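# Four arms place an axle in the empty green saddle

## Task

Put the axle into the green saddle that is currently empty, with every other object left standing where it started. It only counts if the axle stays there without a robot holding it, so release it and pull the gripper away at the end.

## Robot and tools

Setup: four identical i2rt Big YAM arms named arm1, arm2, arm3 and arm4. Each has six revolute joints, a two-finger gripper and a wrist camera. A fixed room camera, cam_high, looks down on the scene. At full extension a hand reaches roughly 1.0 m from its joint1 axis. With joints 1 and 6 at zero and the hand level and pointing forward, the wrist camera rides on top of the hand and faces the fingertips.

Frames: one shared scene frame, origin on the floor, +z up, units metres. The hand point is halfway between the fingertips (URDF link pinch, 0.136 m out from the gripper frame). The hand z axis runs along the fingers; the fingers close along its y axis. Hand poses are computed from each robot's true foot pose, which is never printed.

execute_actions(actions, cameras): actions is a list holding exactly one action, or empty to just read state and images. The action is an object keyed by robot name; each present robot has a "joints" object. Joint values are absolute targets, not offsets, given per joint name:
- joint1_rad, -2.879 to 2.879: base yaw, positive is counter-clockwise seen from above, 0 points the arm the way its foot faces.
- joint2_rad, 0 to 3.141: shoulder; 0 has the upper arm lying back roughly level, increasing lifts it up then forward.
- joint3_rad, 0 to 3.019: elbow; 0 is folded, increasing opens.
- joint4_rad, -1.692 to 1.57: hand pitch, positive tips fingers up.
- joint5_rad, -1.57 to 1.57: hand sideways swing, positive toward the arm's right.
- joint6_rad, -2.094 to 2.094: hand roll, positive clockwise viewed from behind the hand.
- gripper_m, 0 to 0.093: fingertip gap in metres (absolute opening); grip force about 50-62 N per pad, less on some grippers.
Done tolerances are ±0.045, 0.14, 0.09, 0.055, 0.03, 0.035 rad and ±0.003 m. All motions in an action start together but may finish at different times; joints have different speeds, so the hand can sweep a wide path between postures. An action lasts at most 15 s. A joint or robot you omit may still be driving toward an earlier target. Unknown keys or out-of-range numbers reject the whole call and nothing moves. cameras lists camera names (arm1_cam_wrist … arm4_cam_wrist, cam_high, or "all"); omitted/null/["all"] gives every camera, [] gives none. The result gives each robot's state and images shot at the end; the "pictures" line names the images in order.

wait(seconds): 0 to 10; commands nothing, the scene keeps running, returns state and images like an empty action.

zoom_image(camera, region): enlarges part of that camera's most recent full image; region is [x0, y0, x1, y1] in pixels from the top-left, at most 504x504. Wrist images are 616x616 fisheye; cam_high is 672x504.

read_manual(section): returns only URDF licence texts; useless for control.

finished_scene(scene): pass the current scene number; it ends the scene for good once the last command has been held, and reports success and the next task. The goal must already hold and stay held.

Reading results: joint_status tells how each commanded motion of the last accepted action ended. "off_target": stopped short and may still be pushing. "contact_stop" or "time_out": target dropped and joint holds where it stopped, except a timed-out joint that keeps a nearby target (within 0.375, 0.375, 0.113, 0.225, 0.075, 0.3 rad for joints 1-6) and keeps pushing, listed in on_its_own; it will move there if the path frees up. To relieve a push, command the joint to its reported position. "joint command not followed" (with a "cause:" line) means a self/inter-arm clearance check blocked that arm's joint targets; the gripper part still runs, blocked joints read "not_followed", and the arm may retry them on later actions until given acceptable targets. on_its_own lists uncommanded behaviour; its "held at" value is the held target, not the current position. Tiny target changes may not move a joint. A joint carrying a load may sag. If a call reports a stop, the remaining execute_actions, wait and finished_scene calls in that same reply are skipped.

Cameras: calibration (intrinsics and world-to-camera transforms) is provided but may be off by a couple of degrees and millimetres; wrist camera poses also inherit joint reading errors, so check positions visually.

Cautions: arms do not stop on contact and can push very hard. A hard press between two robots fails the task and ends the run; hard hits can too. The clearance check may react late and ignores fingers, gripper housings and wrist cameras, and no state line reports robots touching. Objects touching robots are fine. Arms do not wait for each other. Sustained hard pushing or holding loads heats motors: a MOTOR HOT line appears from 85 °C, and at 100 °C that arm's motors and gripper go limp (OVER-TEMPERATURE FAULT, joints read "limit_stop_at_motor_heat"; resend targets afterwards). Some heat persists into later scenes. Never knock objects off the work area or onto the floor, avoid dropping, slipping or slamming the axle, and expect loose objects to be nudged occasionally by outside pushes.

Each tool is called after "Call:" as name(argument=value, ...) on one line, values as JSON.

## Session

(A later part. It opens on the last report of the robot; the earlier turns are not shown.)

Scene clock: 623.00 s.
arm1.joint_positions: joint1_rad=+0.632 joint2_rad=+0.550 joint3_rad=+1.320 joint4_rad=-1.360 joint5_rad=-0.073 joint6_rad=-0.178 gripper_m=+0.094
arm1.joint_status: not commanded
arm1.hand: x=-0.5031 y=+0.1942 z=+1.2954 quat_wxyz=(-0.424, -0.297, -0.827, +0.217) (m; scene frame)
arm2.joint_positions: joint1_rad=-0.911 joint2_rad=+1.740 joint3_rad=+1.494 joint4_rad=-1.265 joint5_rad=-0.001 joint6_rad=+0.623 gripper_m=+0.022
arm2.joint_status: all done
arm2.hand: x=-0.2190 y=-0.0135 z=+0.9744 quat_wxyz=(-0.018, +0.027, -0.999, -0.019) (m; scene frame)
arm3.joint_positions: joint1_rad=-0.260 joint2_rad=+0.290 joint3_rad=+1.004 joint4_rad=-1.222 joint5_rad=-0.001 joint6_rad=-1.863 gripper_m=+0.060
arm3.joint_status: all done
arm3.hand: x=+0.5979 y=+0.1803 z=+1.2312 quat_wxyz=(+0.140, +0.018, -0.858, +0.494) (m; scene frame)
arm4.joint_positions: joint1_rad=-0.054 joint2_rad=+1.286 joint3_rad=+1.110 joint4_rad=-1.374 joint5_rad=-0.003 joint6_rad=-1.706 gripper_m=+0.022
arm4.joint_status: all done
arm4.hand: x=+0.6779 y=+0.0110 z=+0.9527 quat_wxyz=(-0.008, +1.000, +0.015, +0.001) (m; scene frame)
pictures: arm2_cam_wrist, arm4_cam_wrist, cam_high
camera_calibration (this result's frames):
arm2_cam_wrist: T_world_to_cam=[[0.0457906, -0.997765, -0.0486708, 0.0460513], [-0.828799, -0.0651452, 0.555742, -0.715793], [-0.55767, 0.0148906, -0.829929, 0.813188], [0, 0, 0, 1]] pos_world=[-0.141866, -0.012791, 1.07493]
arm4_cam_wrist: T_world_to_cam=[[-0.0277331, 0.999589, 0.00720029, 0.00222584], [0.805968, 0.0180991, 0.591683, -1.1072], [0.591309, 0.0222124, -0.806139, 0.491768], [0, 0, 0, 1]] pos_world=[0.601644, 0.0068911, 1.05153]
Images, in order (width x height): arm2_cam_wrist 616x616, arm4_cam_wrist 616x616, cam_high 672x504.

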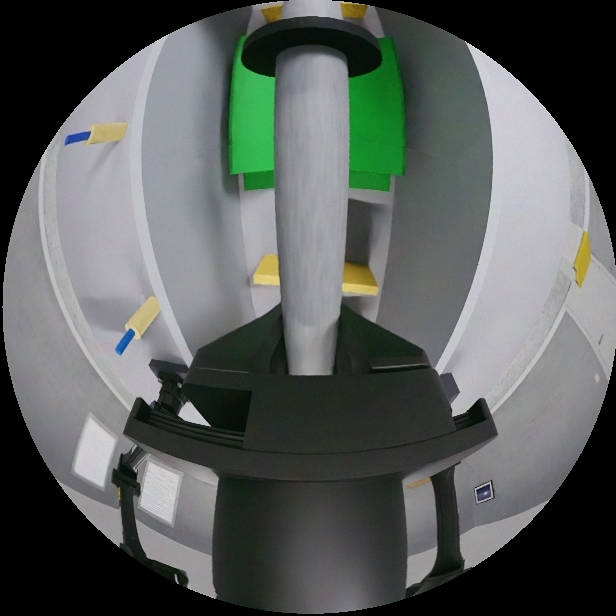

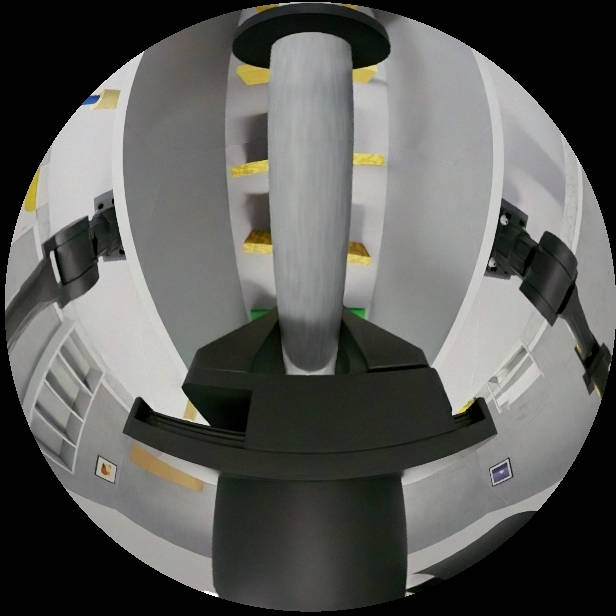

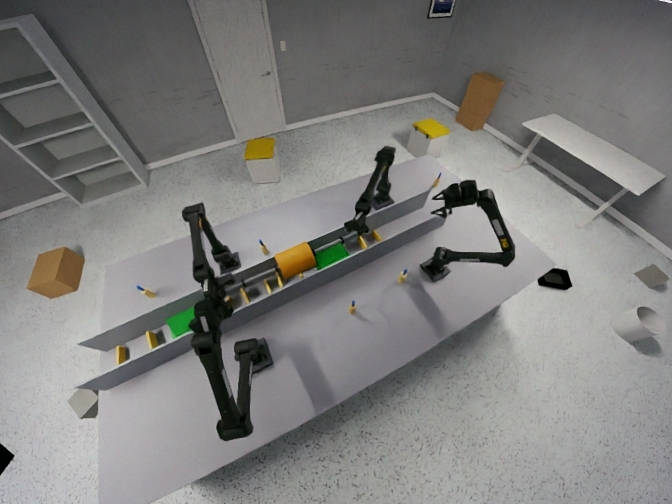

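Call:
execute_actions(actions=[{"arm2":{"joints":{"joint1_rad":-0.755,"joint2_rad":1.486,"joint3_rad":1.185,"joint4_rad":-1.18,"joint6_rad":0.79}},"arm4":{"joints":{"joint1_rad":0.295,"joint2_rad":1.26,"joint3_rad":1.145,"joint4_rad":-1.376,"joint6_rad":-1.352}},"arm3":{"joints":{"joint2_rad":0.15}}}], cameras=["arm1_cam_wrist","arm2_cam_wrist","arm4_cam_wrist","cam_high"])

Scene clock: 649.07 s.
arm1.joint_positions: joint1_rad=+0.632 joint2_rad=+0.550 joint3_rad=+1.320 joint4_rad=-1.360 joint5_rad=-0.073 joint6_rad=-0.178 gripper_m=+0.094
arm1.joint_status: not commanded
arm1.hand: x=-0.5031 y=+0.1942 z=+1.2954 quat_wxyz=(-0.424, -0.297, -0.827, +0.217) (m; scene frame)
arm2.joint_positions: joint1_rad=-0.758 joint2_rad=+1.504 joint3_rad=+1.174 joint4_rad=-1.187 joint5_rad=+0.001 joint6_rad=+0.776 gripper_m=+0.022
arm2.joint_status: all done
arm2.hand: x=-0.3419 y=-0.0264 z=+0.9653 quat_wxyz=(-0.013, +0.027, -0.999, -0.020) (m; scene frame)
arm3.joint_positions: joint1_rad=-0.260 joint2_rad=+0.142 joint3_rad=+1.004 joint4_rad=-1.222 joint5_rad=-0.001 joint6_rad=-1.863 gripper_m=+0.060
arm3.joint_status: all done
arm3.hand: x=+0.6098 y=+0.2258 z=+1.2508 quat_wxyz=(+0.157, +0.018, -0.817, +0.554) (m; scene frame)
arm4.joint_positions: joint1_rad=+0.295 joint2_rad=+1.286 joint3_rad=+1.110 joint4_rad=-1.374 joint5_rad=+0.009 joint6_rad=-1.359 gripper_m=+0.022
arm4.joint_status: all done
arm4.hand: x=+0.5544 y=+0.0029 z=+0.9525 quat_wxyz=(-0.009, +1.000, +0.016, +0.003) (m; scene frame)
pictures: arm1_cam_wrist, arm2_cam_wrist, arm4_cam_wrist, cam_high
camera_calibration (this result's frames):
arm1_cam_wrist: T_world_to_cam=[[-0.675732, -0.727571, 0.118434, -0.351287], [-0.715127, 0.608055, -0.344764, -0.0295903], [0.178826, -0.317663, -0.931188, 1.482], [0, 0, 0, 1]] pos_world=[-0.523557, 0.233183, 1.41142]
arm2_cam_wrist: T_world_to_cam=[[0.0466249, -0.997664, -0.0499345, 0.0398495], [-0.823638, -0.06668, 0.563182, -0.81898], [-0.565196, 0.0148696, -0.824822, 0.729811], [0, 0, 0, 1]] pos_world=[-0.263915, -0.0257053, 1.06519]
arm4_cam_wrist: T_world_to_cam=[[-0.0299114, 0.999514, 0.00880824, 0.00652263], [0.803407, 0.0187981, 0.595133, -1.00934], [0.594678, 0.0248779, -0.803579, 0.560473], [0, 0, 0, 1]] pos_world=[0.477806, -0.00148914, 1.05102]
Images, in order (width x height): arm1_cam_wrist 616x616, arm2_cam_wrist 616x616, arm4_cam_wrist 616x616, cam_high 672x504.

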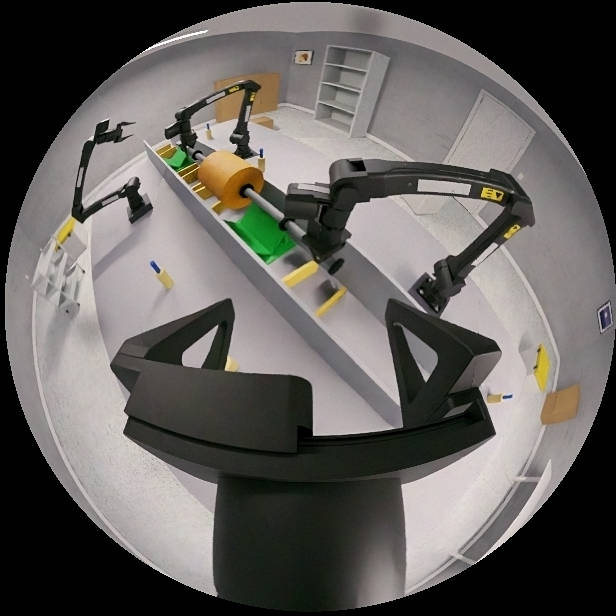

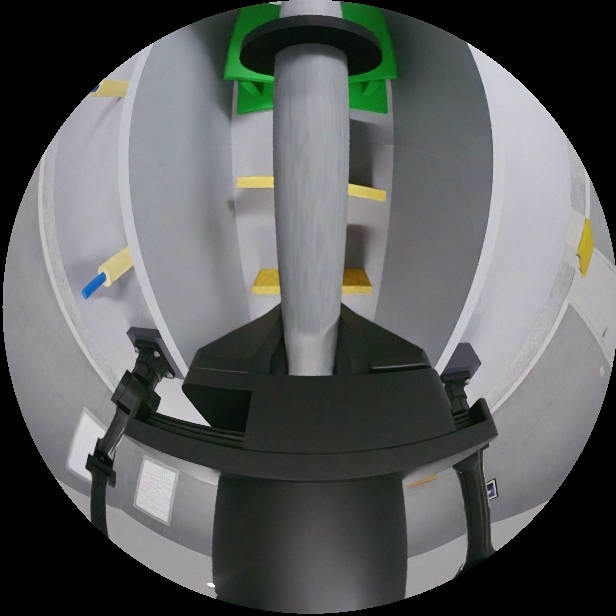

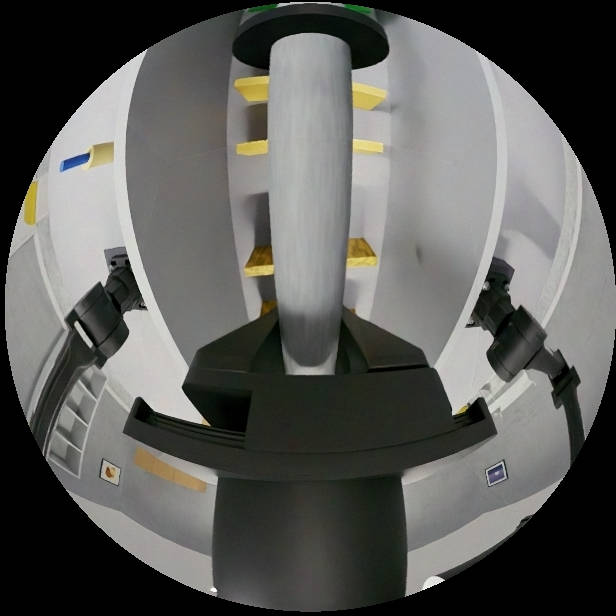

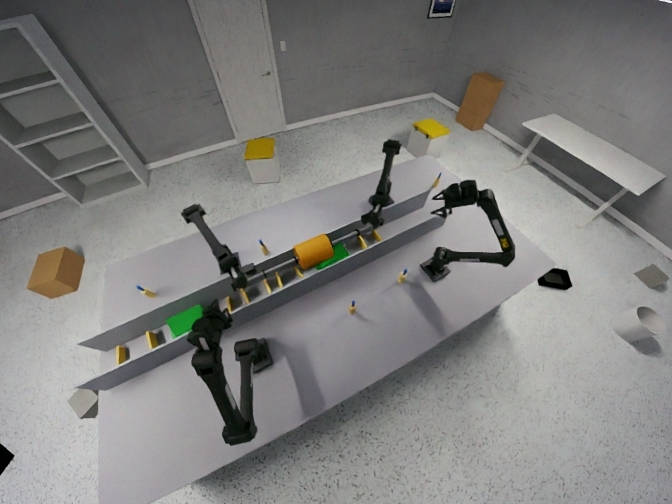

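Call:
execute_actions(actions=[{"arm2":{"joints":{"joint1_rad":-0.468,"joint2_rad":1.363,"joint3_rad":0.866,"joint4_rad":-0.988,"joint6_rad":1.066}},"arm4":{"joints":{"joint1_rad":0.627,"joint2_rad":1.448,"joint4_rad":-1.178,"joint6_rad":-1.026}}}], cameras=["arm1_cam_wrist","arm2_cam_wrist","arm4_cam_wrist","cam_high"])

Scene clock: 663.73 s.
arm1.joint_positions: joint1_rad=+0.632 joint2_rad=+0.550 joint3_rad=+1.320 joint4_rad=-1.360 joint5_rad=-0.073 joint6_rad=-0.178 gripper_m=+0.094
arm1.joint_status: not commanded
arm1.hand: x=-0.5031 y=+0.1942 z=+1.2954 quat_wxyz=(-0.424, -0.297, -0.827, +0.217) (m; scene frame)
arm2.joint_positions: joint1_rad=-0.467 joint2_rad=+1.391 joint3_rad=+0.846 joint4_rad=-0.996 joint5_rad=+0.005 joint6_rad=+1.062 gripper_m=+0.022
arm2.joint_status: all done
arm2.hand: x=-0.4839 y=-0.0308 z=+0.8948 quat_wxyz=(-0.003, +0.030, -0.999, -0.013) (m; scene frame)
arm3.joint_positions: joint1_rad=-0.260 joint2_rad=+0.142 joint3_rad=+1.004 joint4_rad=-1.222 joint5_rad=-0.001 joint6_rad=-1.863 gripper_m=+0.060
arm3.joint_status: not commanded
arm3.hand: x=+0.6098 y=+0.2258 z=+1.2508 quat_wxyz=(+0.157, +0.018, -0.817, +0.554) (m; scene frame)
arm4.joint_positions: joint1_rad=+0.628 joint2_rad=+1.503 joint3_rad=+1.109 joint4_rad=-1.179 joint5_rad=+0.003 joint6_rad=-1.027 gripper_m=+0.022
arm4.joint_status: all done
arm4.hand: x=+0.4138 y=+0.0001 z=+0.8725 quat_wxyz=(+0.003, +1.000, +0.016, +0.002) (m; scene frame)
pictures: arm1_cam_wrist, arm2_cam_wrist, arm4_cam_wrist, cam_high
camera_calibration (this result's frames):
arm1_cam_wrist: T_world_to_cam=[[-0.675732, -0.727571, 0.118434, -0.351287], [-0.715127, 0.608055, -0.344764, -0.0295903], [0.178826, -0.317663, -0.931188, 1.482], [0, 0, 0, 1]] pos_world=[-0.523557, 0.233183, 1.41142]
arm2_cam_wrist: T_world_to_cam=[[0.0509855, -0.998021, -0.0368034, 0.028852], [-0.811876, -0.0628803, 0.580435, -0.90612], [-0.5816, 0.000286025, -0.813475, 0.572884], [0, 0, 0, 1]] pos_world=[-0.403938, -0.028346, 0.993032]
arm4_cam_wrist: T_world_to_cam=[[-0.0310745, 0.999419, -0.0139688, 0.026203], [0.803745, 0.0332933, 0.594041, -0.847915], [0.594161, 0.00723211, -0.804313, 0.580762], [0, 0, 0, 1]] pos_world=[0.337256, -0.00215799, 0.971177]
Images, in order (width x height): arm1_cam_wrist 616x616, arm2_cam_wrist 616x616, arm4_cam_wrist 616x616, cam_high 672x504.

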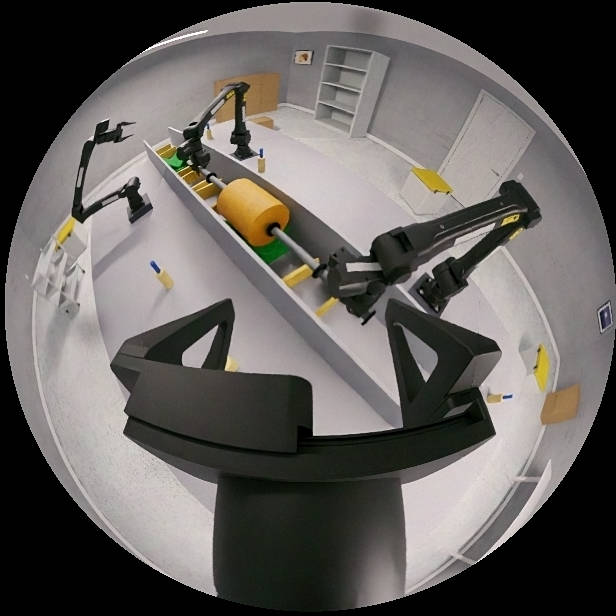

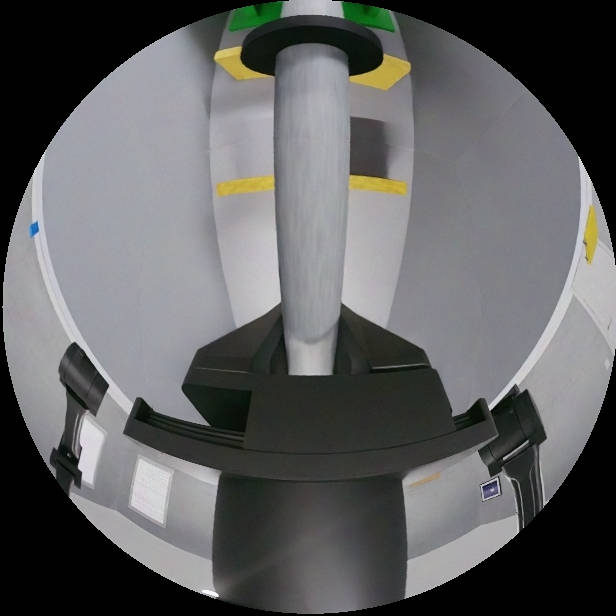

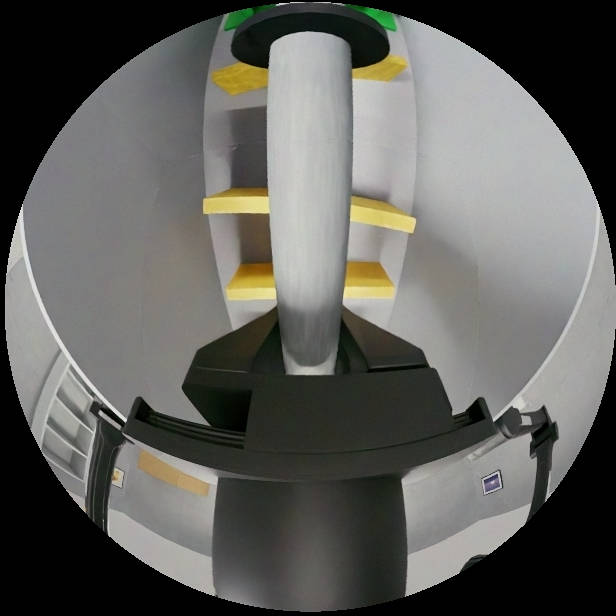

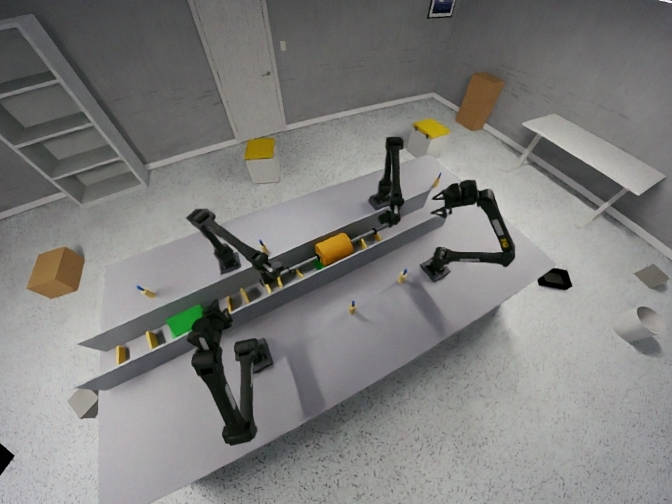

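Call:
zoom_image(camera="arm1_cam_wrist", region=[195, 160, 325, 290])

Call:
zoom_image(camera="cam_high", region=[295, 215, 375, 285])

Region (195, 160, 325, 290) of arm1_cam_wrist's 616x616 image, scaled by 3.877, with more detail than that image has.

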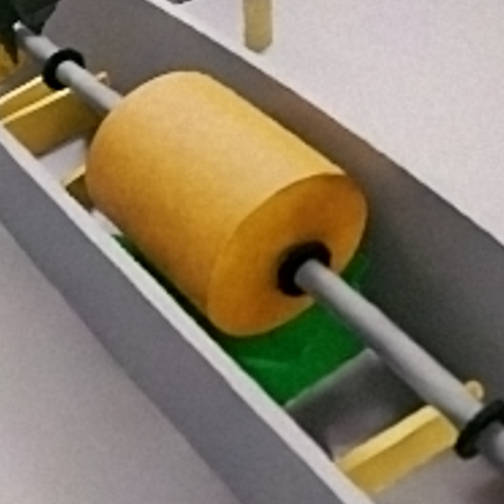

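Region (295, 215, 375, 285) of cam_high's 672x504 image, scaled by 6.300, with more detail than that image has; it fills the top 441 rows of this view, and the rest is white.

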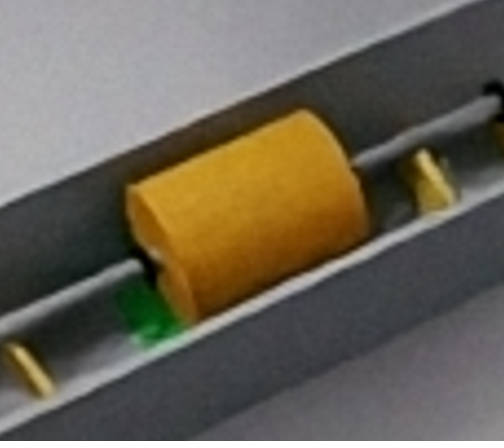

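Call:
zoom_image(camera="arm1_cam_wrist", region=[235, 200, 305, 270])

Region (235, 200, 305, 270) of arm1_cam_wrist's 616x616 image, scaled by 7.200, with more detail than that image has.

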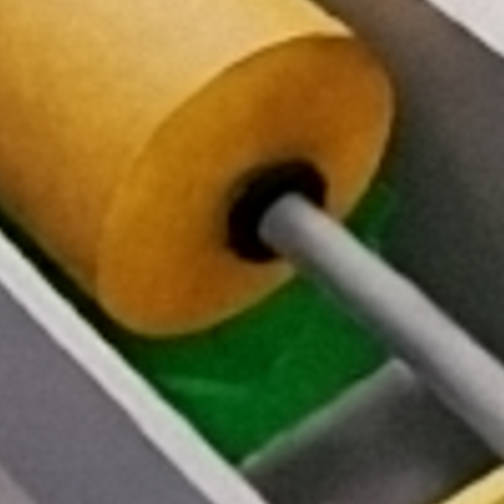

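Call:
execute_actions(actions=[{"arm2":{"joints":{"joint2_rad":1.448,"joint3_rad":0.81,"joint4_rad":-0.884}},"arm4":{"joints":{"joint2_rad":1.519,"joint3_rad":1.076,"joint4_rad":-1.092}}}], cameras=["arm1_cam_wrist","arm2_cam_wrist","arm4_cam_wrist","cam_high"])

Scene clock: 697.73 s.
arm1.joint_positions: joint1_rad=+0.632 joint2_rad=+0.550 joint3_rad=+1.320 joint4_rad=-1.360 joint5_rad=-0.073 joint6_rad=-0.178 gripper_m=+0.094
arm1.joint_status: not commanded
arm1.hand: x=-0.5031 y=+0.1942 z=+1.2954 quat_wxyz=(-0.424, -0.297, -0.827, +0.217) (m; scene frame)
arm2.joint_positions: joint1_rad=-0.467 joint2_rad=+1.452 joint3_rad=+0.811 joint4_rad=-0.901 joint5_rad=+0.008 joint6_rad=+1.065 gripper_m=+0.022
arm2.joint_status: all done
arm2.hand: x=-0.4827 y=-0.0287 z=+0.8635 quat_wxyz=(-0.004, +0.029, -1.000, -0.012) (m; scene frame)
arm3.joint_positions: joint1_rad=-0.260 joint2_rad=+0.142 joint3_rad=+1.004 joint4_rad=-1.222 joint5_rad=-0.001 joint6_rad=-1.863 gripper_m=+0.060
arm3.joint_status: not commanded
arm3.hand: x=+0.6098 y=+0.2258 z=+1.2508 quat_wxyz=(+0.157, +0.018, -0.817, +0.554) (m; scene frame)
arm4.joint_positions: joint1_rad=+0.626 joint2_rad=+1.531 joint3_rad=+1.060 joint4_rad=-1.103 joint5_rad=+0.005 joint6_rad=-1.027 gripper_m=+0.022
arm4.joint_status: all done
arm4.hand: x=+0.4158 y=-0.0009 z=+0.8443 quat_wxyz=(+0.003, +1.000, +0.015, +0.004) (m; scene frame)
pictures: arm1_cam_wrist, arm2_cam_wrist, arm4_cam_wrist, cam_high
camera_calibration (this result's frames):
arm1_cam_wrist: T_world_to_cam=[[-0.675732, -0.727571, 0.118434, -0.351287], [-0.715127, 0.608055, -0.344764, -0.0295903], [0.178826, -0.317663, -0.931188, 1.482], [0, 0, 0, 1]] pos_world=[-0.523557, 0.233183, 1.41142]
arm2_cam_wrist: T_world_to_cam=[[0.0483357, -0.998246, -0.034187, 0.0262743], [-0.813503, -0.0592036, 0.57854, -0.88594], [-0.579549, -0.000152901, -0.814938, 0.550389], [0, 0, 0, 1]] pos_world=[-0.403007, -0.0261385, 0.961982]
arm4_cam_wrist: T_world_to_cam=[[-0.0287713, 0.999491, -0.0137547, 0.0257096], [0.802298, 0.0312983, 0.596103, -0.833874], [0.59623, 0.00611526, -0.80279, 0.554752], [0, 0, 0, 1]] pos_world=[0.338995, -0.00299018, 0.942778]
Images, in order (width x height): arm1_cam_wrist 616x616, arm2_cam_wrist 616x616, arm4_cam_wrist 616x616, cam_high 672x504.

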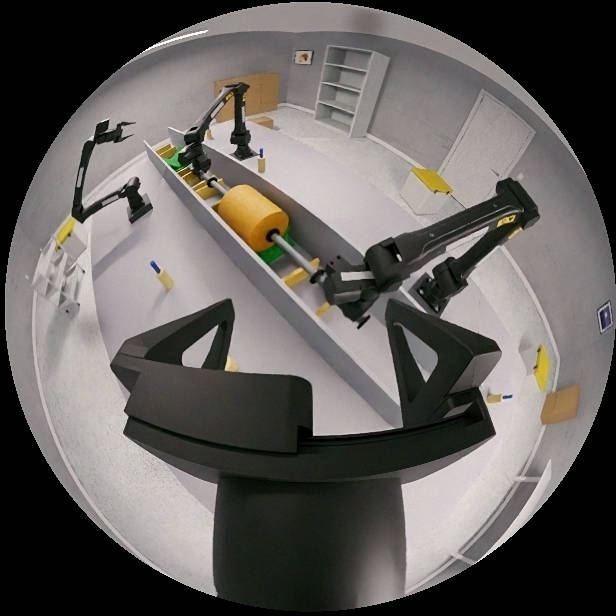

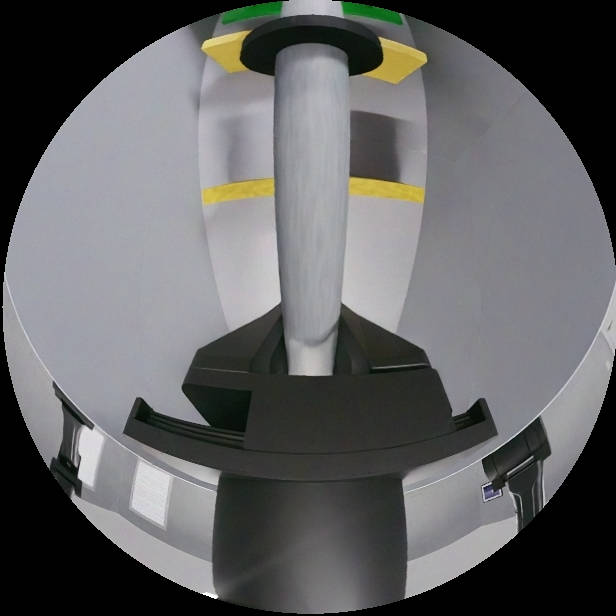

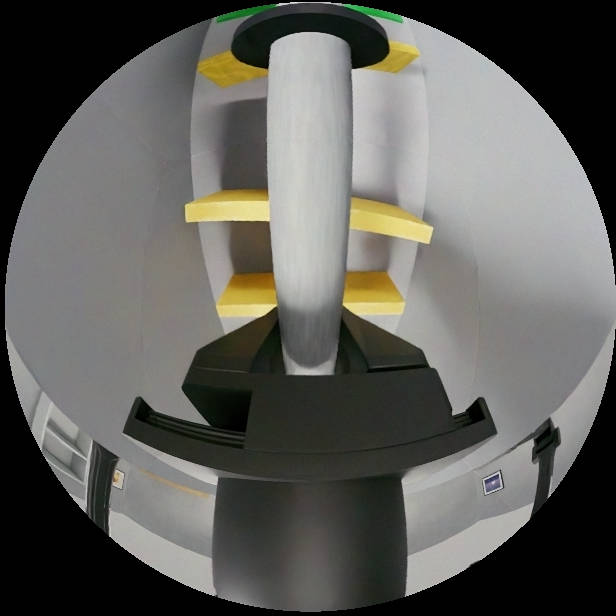

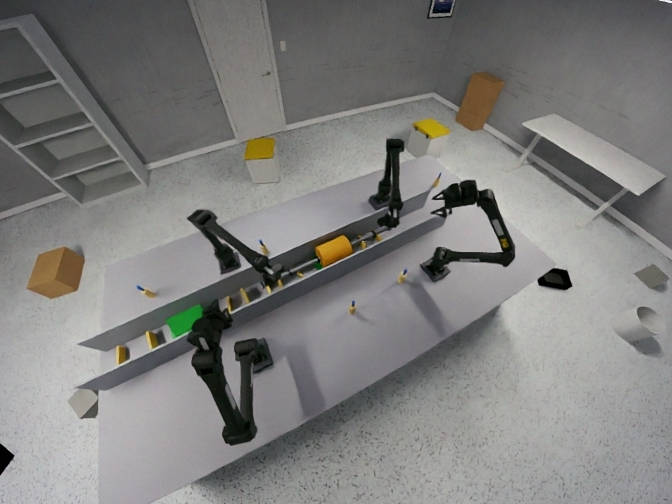

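Call:
zoom_image(camera="arm1_cam_wrist", region=[205, 170, 315, 280])

Call:
zoom_image(camera="cam_high", region=[300, 222, 366, 280])

Region (205, 170, 315, 280) of arm1_cam_wrist's 616x616 image, scaled by 4.582, with more detail than that image has.

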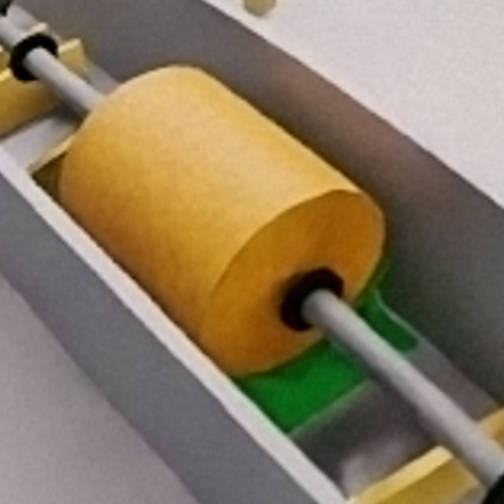

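Region (300, 222, 366, 280) of cam_high's 672x504 image, scaled by 7.636, with more detail than that image has; it fills the top 443 rows of this view, and the rest is white.

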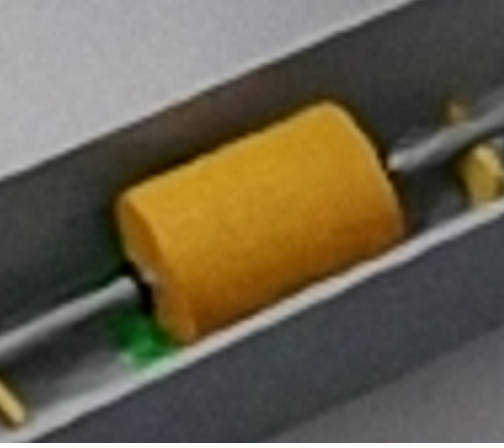

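Call:
execute_actions(actions=[])

Scene clock: 707.83 s.
arm1.joint_positions: joint1_rad=+0.632 joint2_rad=+0.550 joint3_rad=+1.320 joint4_rad=-1.360 joint5_rad=-0.073 joint6_rad=-0.178 gripper_m=+0.094
arm1.joint_status: not commanded
arm1.hand: x=-0.5031 y=+0.1942 z=+1.2954 quat_wxyz=(-0.424, -0.297, -0.827, +0.217) (m; scene frame)
arm2.joint_positions: joint1_rad=-0.467 joint2_rad=+1.452 joint3_rad=+0.811 joint4_rad=-0.901 joint5_rad=+0.008 joint6_rad=+1.065 gripper_m=+0.022
arm2.joint_status: all done
arm2.hand: x=-0.4827 y=-0.0287 z=+0.8635 quat_wxyz=(-0.004, +0.029, -1.000, -0.012) (m; scene frame)
arm3.joint_positions: joint1_rad=-0.260 joint2_rad=+0.142 joint3_rad=+1.004 joint4_rad=-1.222 joint5_rad=-0.001 joint6_rad=-1.863 gripper_m=+0.060
arm3.joint_status: not commanded
arm3.hand: x=+0.6098 y=+0.2258 z=+1.2508 quat_wxyz=(+0.157, +0.018, -0.817, +0.554) (m; scene frame)
arm4.joint_positions: joint1_rad=+0.626 joint2_rad=+1.531 joint3_rad=+1.060 joint4_rad=-1.103 joint5_rad=+0.005 joint6_rad=-1.027 gripper_m=+0.022
arm4.joint_status: all done
arm4.hand: x=+0.4158 y=-0.0009 z=+0.8443 quat_wxyz=(+0.003, +1.000, +0.015, +0.004) (m; scene frame)
pictures: arm1_cam_wrist, arm2_cam_wrist, arm3_cam_wrist, arm4_cam_wrist, cam_high
camera_calibration (this result's frames):
arm1_cam_wrist: T_world_to_cam=[[-0.675732, -0.727571, 0.118434, -0.351287], [-0.715127, 0.608055, -0.344764, -0.0295903], [0.178826, -0.317663, -0.931188, 1.482], [0, 0, 0, 1]] pos_world=[-0.523557, 0.233183, 1.41142]
arm2_cam_wrist: T_world_to_cam=[[0.0483357, -0.998246, -0.034187, 0.0262743], [-0.813503, -0.0592036, 0.57854, -0.88594], [-0.579549, -0.000152901, -0.814938, 0.550389], [0, 0, 0, 1]] pos_world=[-0.403007, -0.0261385, 0.961982]
arm3_cam_wrist: T_world_to_cam=[[0.192602, -0.401494, 0.895381, -1.14494], [-0.615203, 0.661465, 0.428939, -0.306309], [-0.76448, -0.633456, -0.119601, 0.876437], [0, 0, 0, 1]] pos_world=[0.702093, 0.298111, 1.26137]
arm4_cam_wrist: T_world_to_cam=[[-0.0287713, 0.999491, -0.0137547, 0.0257096], [0.802298, 0.0312983, 0.596103, -0.833874], [0.59623, 0.00611526, -0.80279, 0.554752], [0, 0, 0, 1]] pos_world=[0.338995, -0.00299018, 0.942778]
Images, in order (width x height): arm1_cam_wrist 616x616, arm2_cam_wrist 616x616, arm3_cam_wrist 616x616, arm4_cam_wrist 616x616, cam_high 672x504.

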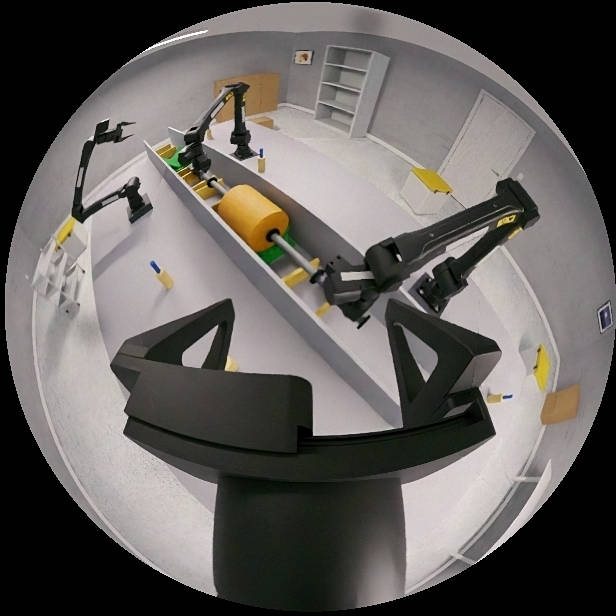

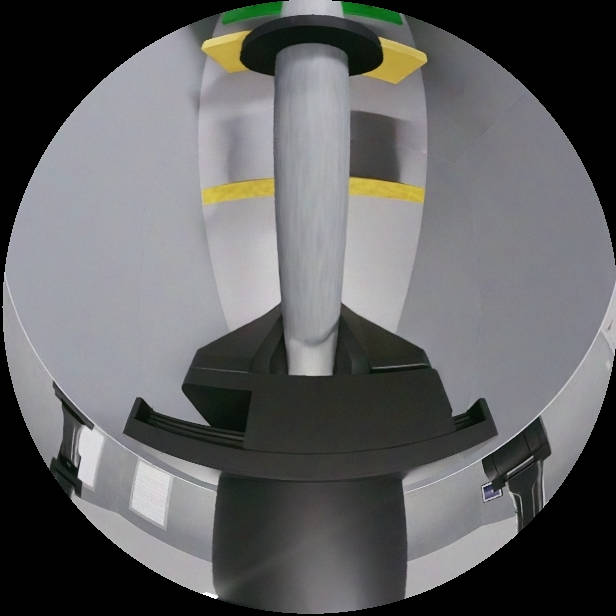

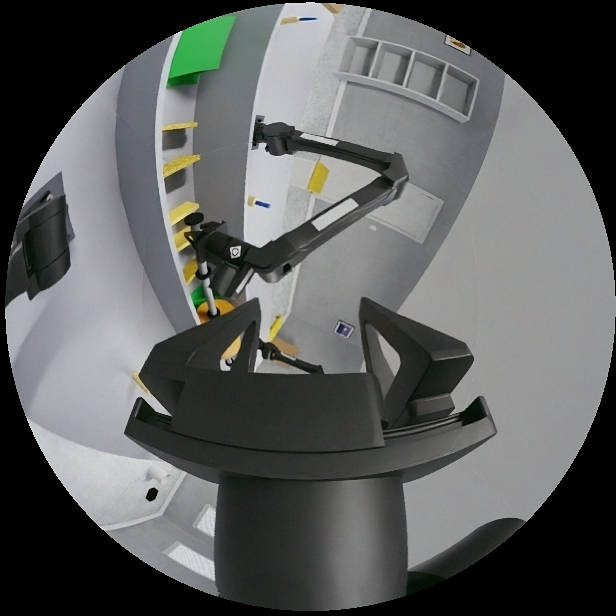

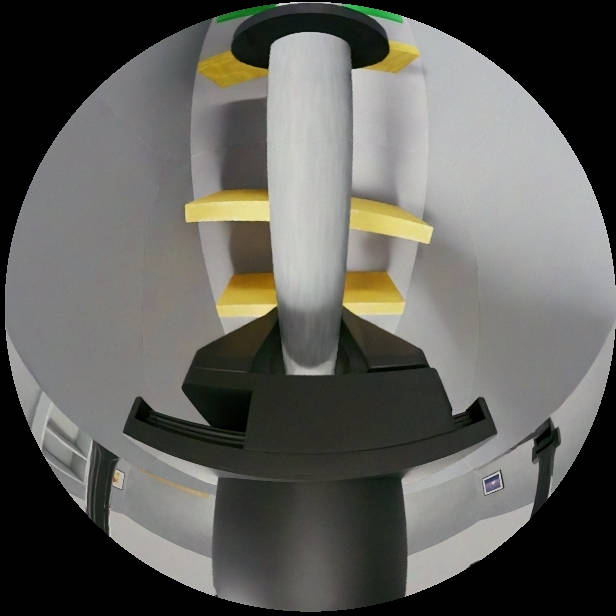

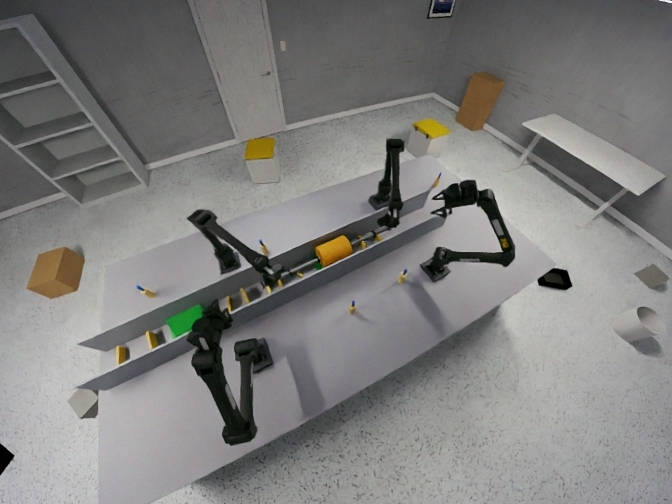

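Call:
execute_actions(actions=[{"arm2":{"joints":{"gripper_m":0.065,"joint2_rad":0.65,"joint4_rad":-0.901}},"arm4":{"joints":{"gripper_m":0.065,"joint2_rad":0.7,"joint4_rad":-1.103}}}])

Scene clock: 734.47 s.
arm1.joint_positions: joint1_rad=+0.632 joint2_rad=+0.550 joint3_rad=+1.320 joint4_rad=-1.360 joint5_rad=-0.073 joint6_rad=-0.178 gripper_m=+0.094
arm1.joint_status: not commanded
arm1.hand: x=-0.5031 y=+0.1942 z=+1.2954 quat_wxyz=(-0.424, -0.297, -0.827, +0.217) (m; scene frame)
arm2.joint_positions: joint1_rad=-0.467 joint2_rad=+0.644 joint3_rad=+0.811 joint4_rad=-0.901 joint5_rad=+0.002 joint6_rad=+1.065 gripper_m=+0.065
arm2.joint_status: all done
arm2.hand: x=-0.4972 y=-0.0632 z=+1.1341 quat_wxyz=(-0.182, +0.024, -0.914, -0.361) (m; scene frame)
arm3.joint_positions: joint1_rad=-0.260 joint2_rad=+0.142 joint3_rad=+1.004 joint4_rad=-1.222 joint5_rad=-0.001 joint6_rad=-1.863 gripper_m=+0.060
arm3.joint_status: not commanded
arm3.hand: x=+0.6098 y=+0.2258 z=+1.2508 quat_wxyz=(+0.157, +0.018, -0.817, +0.554) (m; scene frame)
arm4.joint_positions: joint1_rad=+0.626 joint2_rad=+0.691 joint3_rad=+1.060 joint4_rad=-1.103 joint5_rad=+0.004 joint6_rad=-1.027 gripper_m=+0.065
arm4.joint_status: all done
arm4.hand: x=+0.4707 y=-0.0851 z=+1.1499 quat_wxyz=(-0.343, +0.915, +0.013, -0.213) (m; scene frame)
pictures: arm1_cam_wrist, arm2_cam_wrist, arm3_cam_wrist, arm4_cam_wrist, cam_high
camera_calibration (this result's frames):
arm1_cam_wrist: T_world_to_cam=[[-0.675732, -0.727571, 0.118434, -0.351287], [-0.715127, 0.608055, -0.344764, -0.0295903], [0.178826, -0.317663, -0.931188, 1.482], [0, 0, 0, 1]] pos_world=[-0.523557, 0.233183, 1.41142]
arm2_cam_wrist: T_world_to_cam=[[0.169662, -0.730198, -0.661835, 0.790786], [-0.940942, -0.319683, 0.111492, -0.606398], [-0.292989, 0.603832, -0.741313, 0.859662], [0, 0, 0, 1]] pos_world=[-0.45288, -0.135516, 1.22826]
arm3_cam_wrist: T_world_to_cam=[[0.192602, -0.401494, 0.895381, -1.14494], [-0.615203, 0.661465, 0.428939, -0.306309], [-0.76448, -0.633456, -0.119601, 0.876437], [0, 0, 0, 1]] pos_world=[0.702093, 0.298111, 1.26137]
arm4_cam_wrist: T_world_to_cam=[[0.121154, 0.769503, 0.627046, -0.71135], [0.969415, -0.227553, 0.0919458, -0.578371], [0.213439, 0.596728, -0.773537, 0.964678], [0, 0, 0, 1]] pos_world=[0.440965, -0.159875, 1.24544]
Images, in order (width x height): arm1_cam_wrist 616x616, arm2_cam_wrist 616x616, arm3_cam_wrist 616x616, arm4_cam_wrist 616x616, cam_high 672x504.

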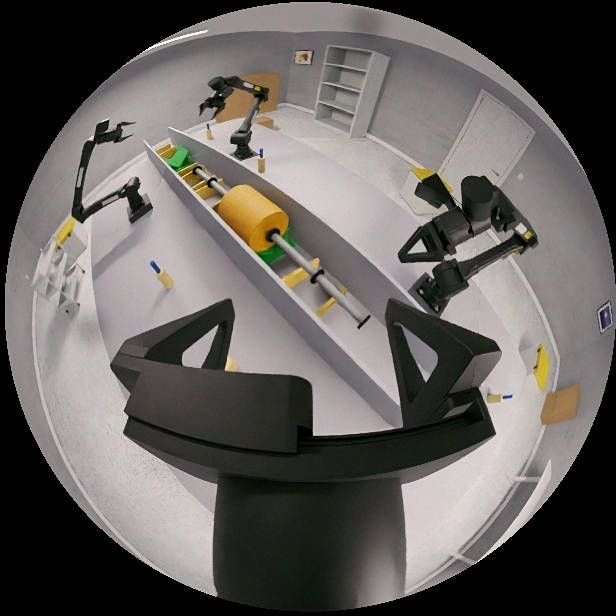

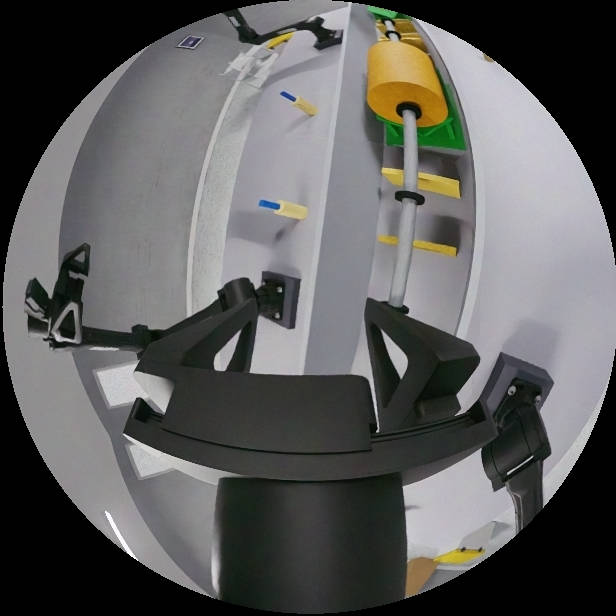

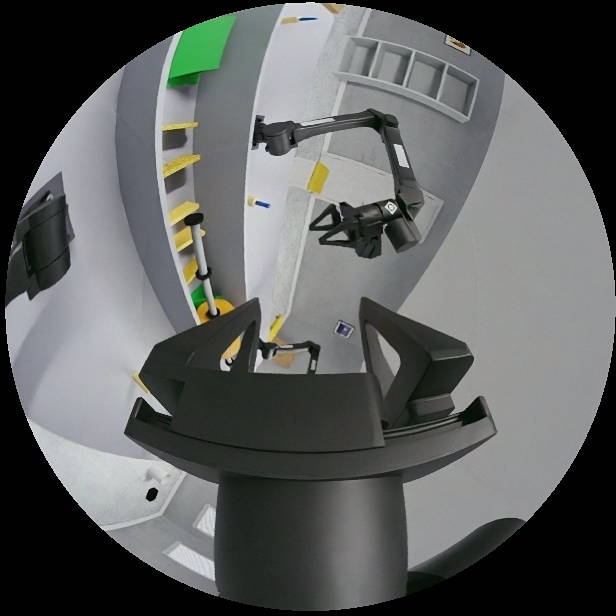

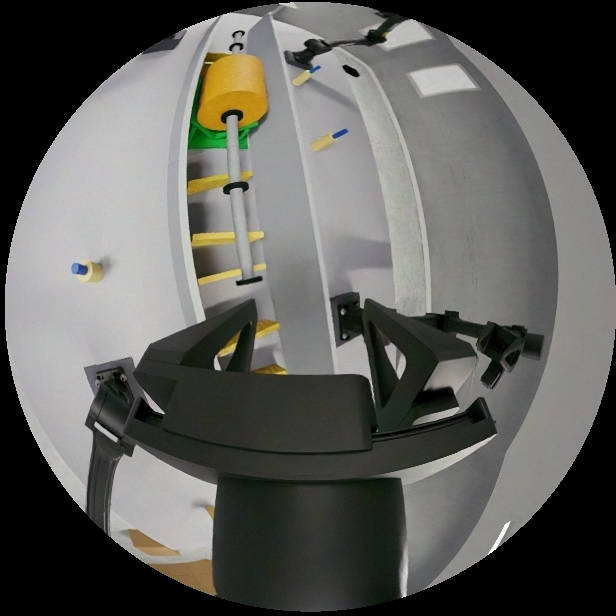

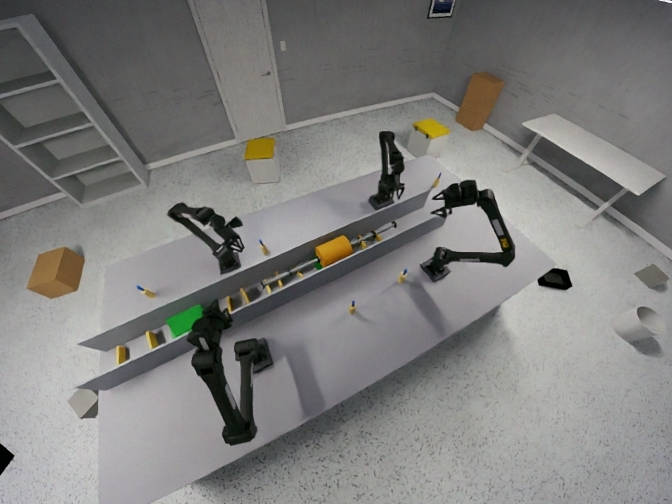

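Call:
zoom_image(camera="arm2_cam_wrist", region=[330, 0, 500, 270])

Call:
zoom_image(camera="arm4_cam_wrist", region=[150, 10, 330, 300])

Call:
zoom_image(camera="cam_high", region=[80, 150, 470, 400])

Region (330, 0, 500, 270) of arm2_cam_wrist's 616x616 image, scaled by 1.867, with more detail than that image has; it fills the left 317 columns of this view, and the rest is white.

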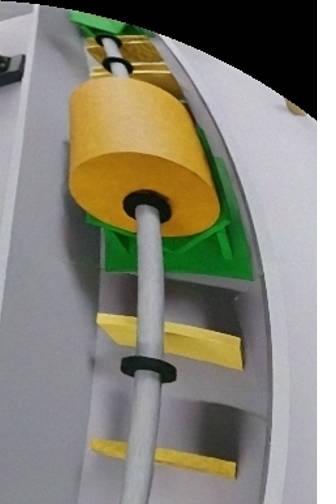

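Region (150, 10, 330, 300) of arm4_cam_wrist's 616x616 image, scaled by 1.738, with more detail than that image has; it fills the left 313 columns of this view, and the rest is white.

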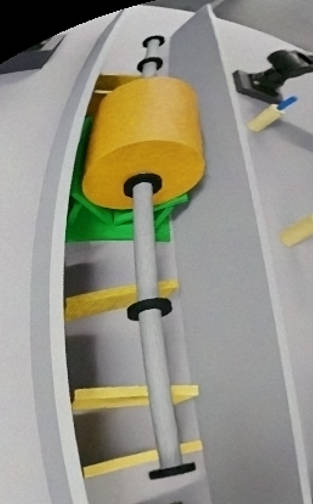

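Region (80, 150, 470, 400) of cam_high's 672x504 image, scaled by 1.292, with more detail than that image has; it fills the top 323 rows of this view, and the rest is white.

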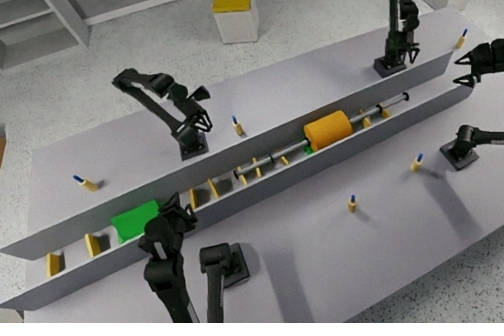

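Call:
finished_scene(scene=2)

The scene is finished: the task was done.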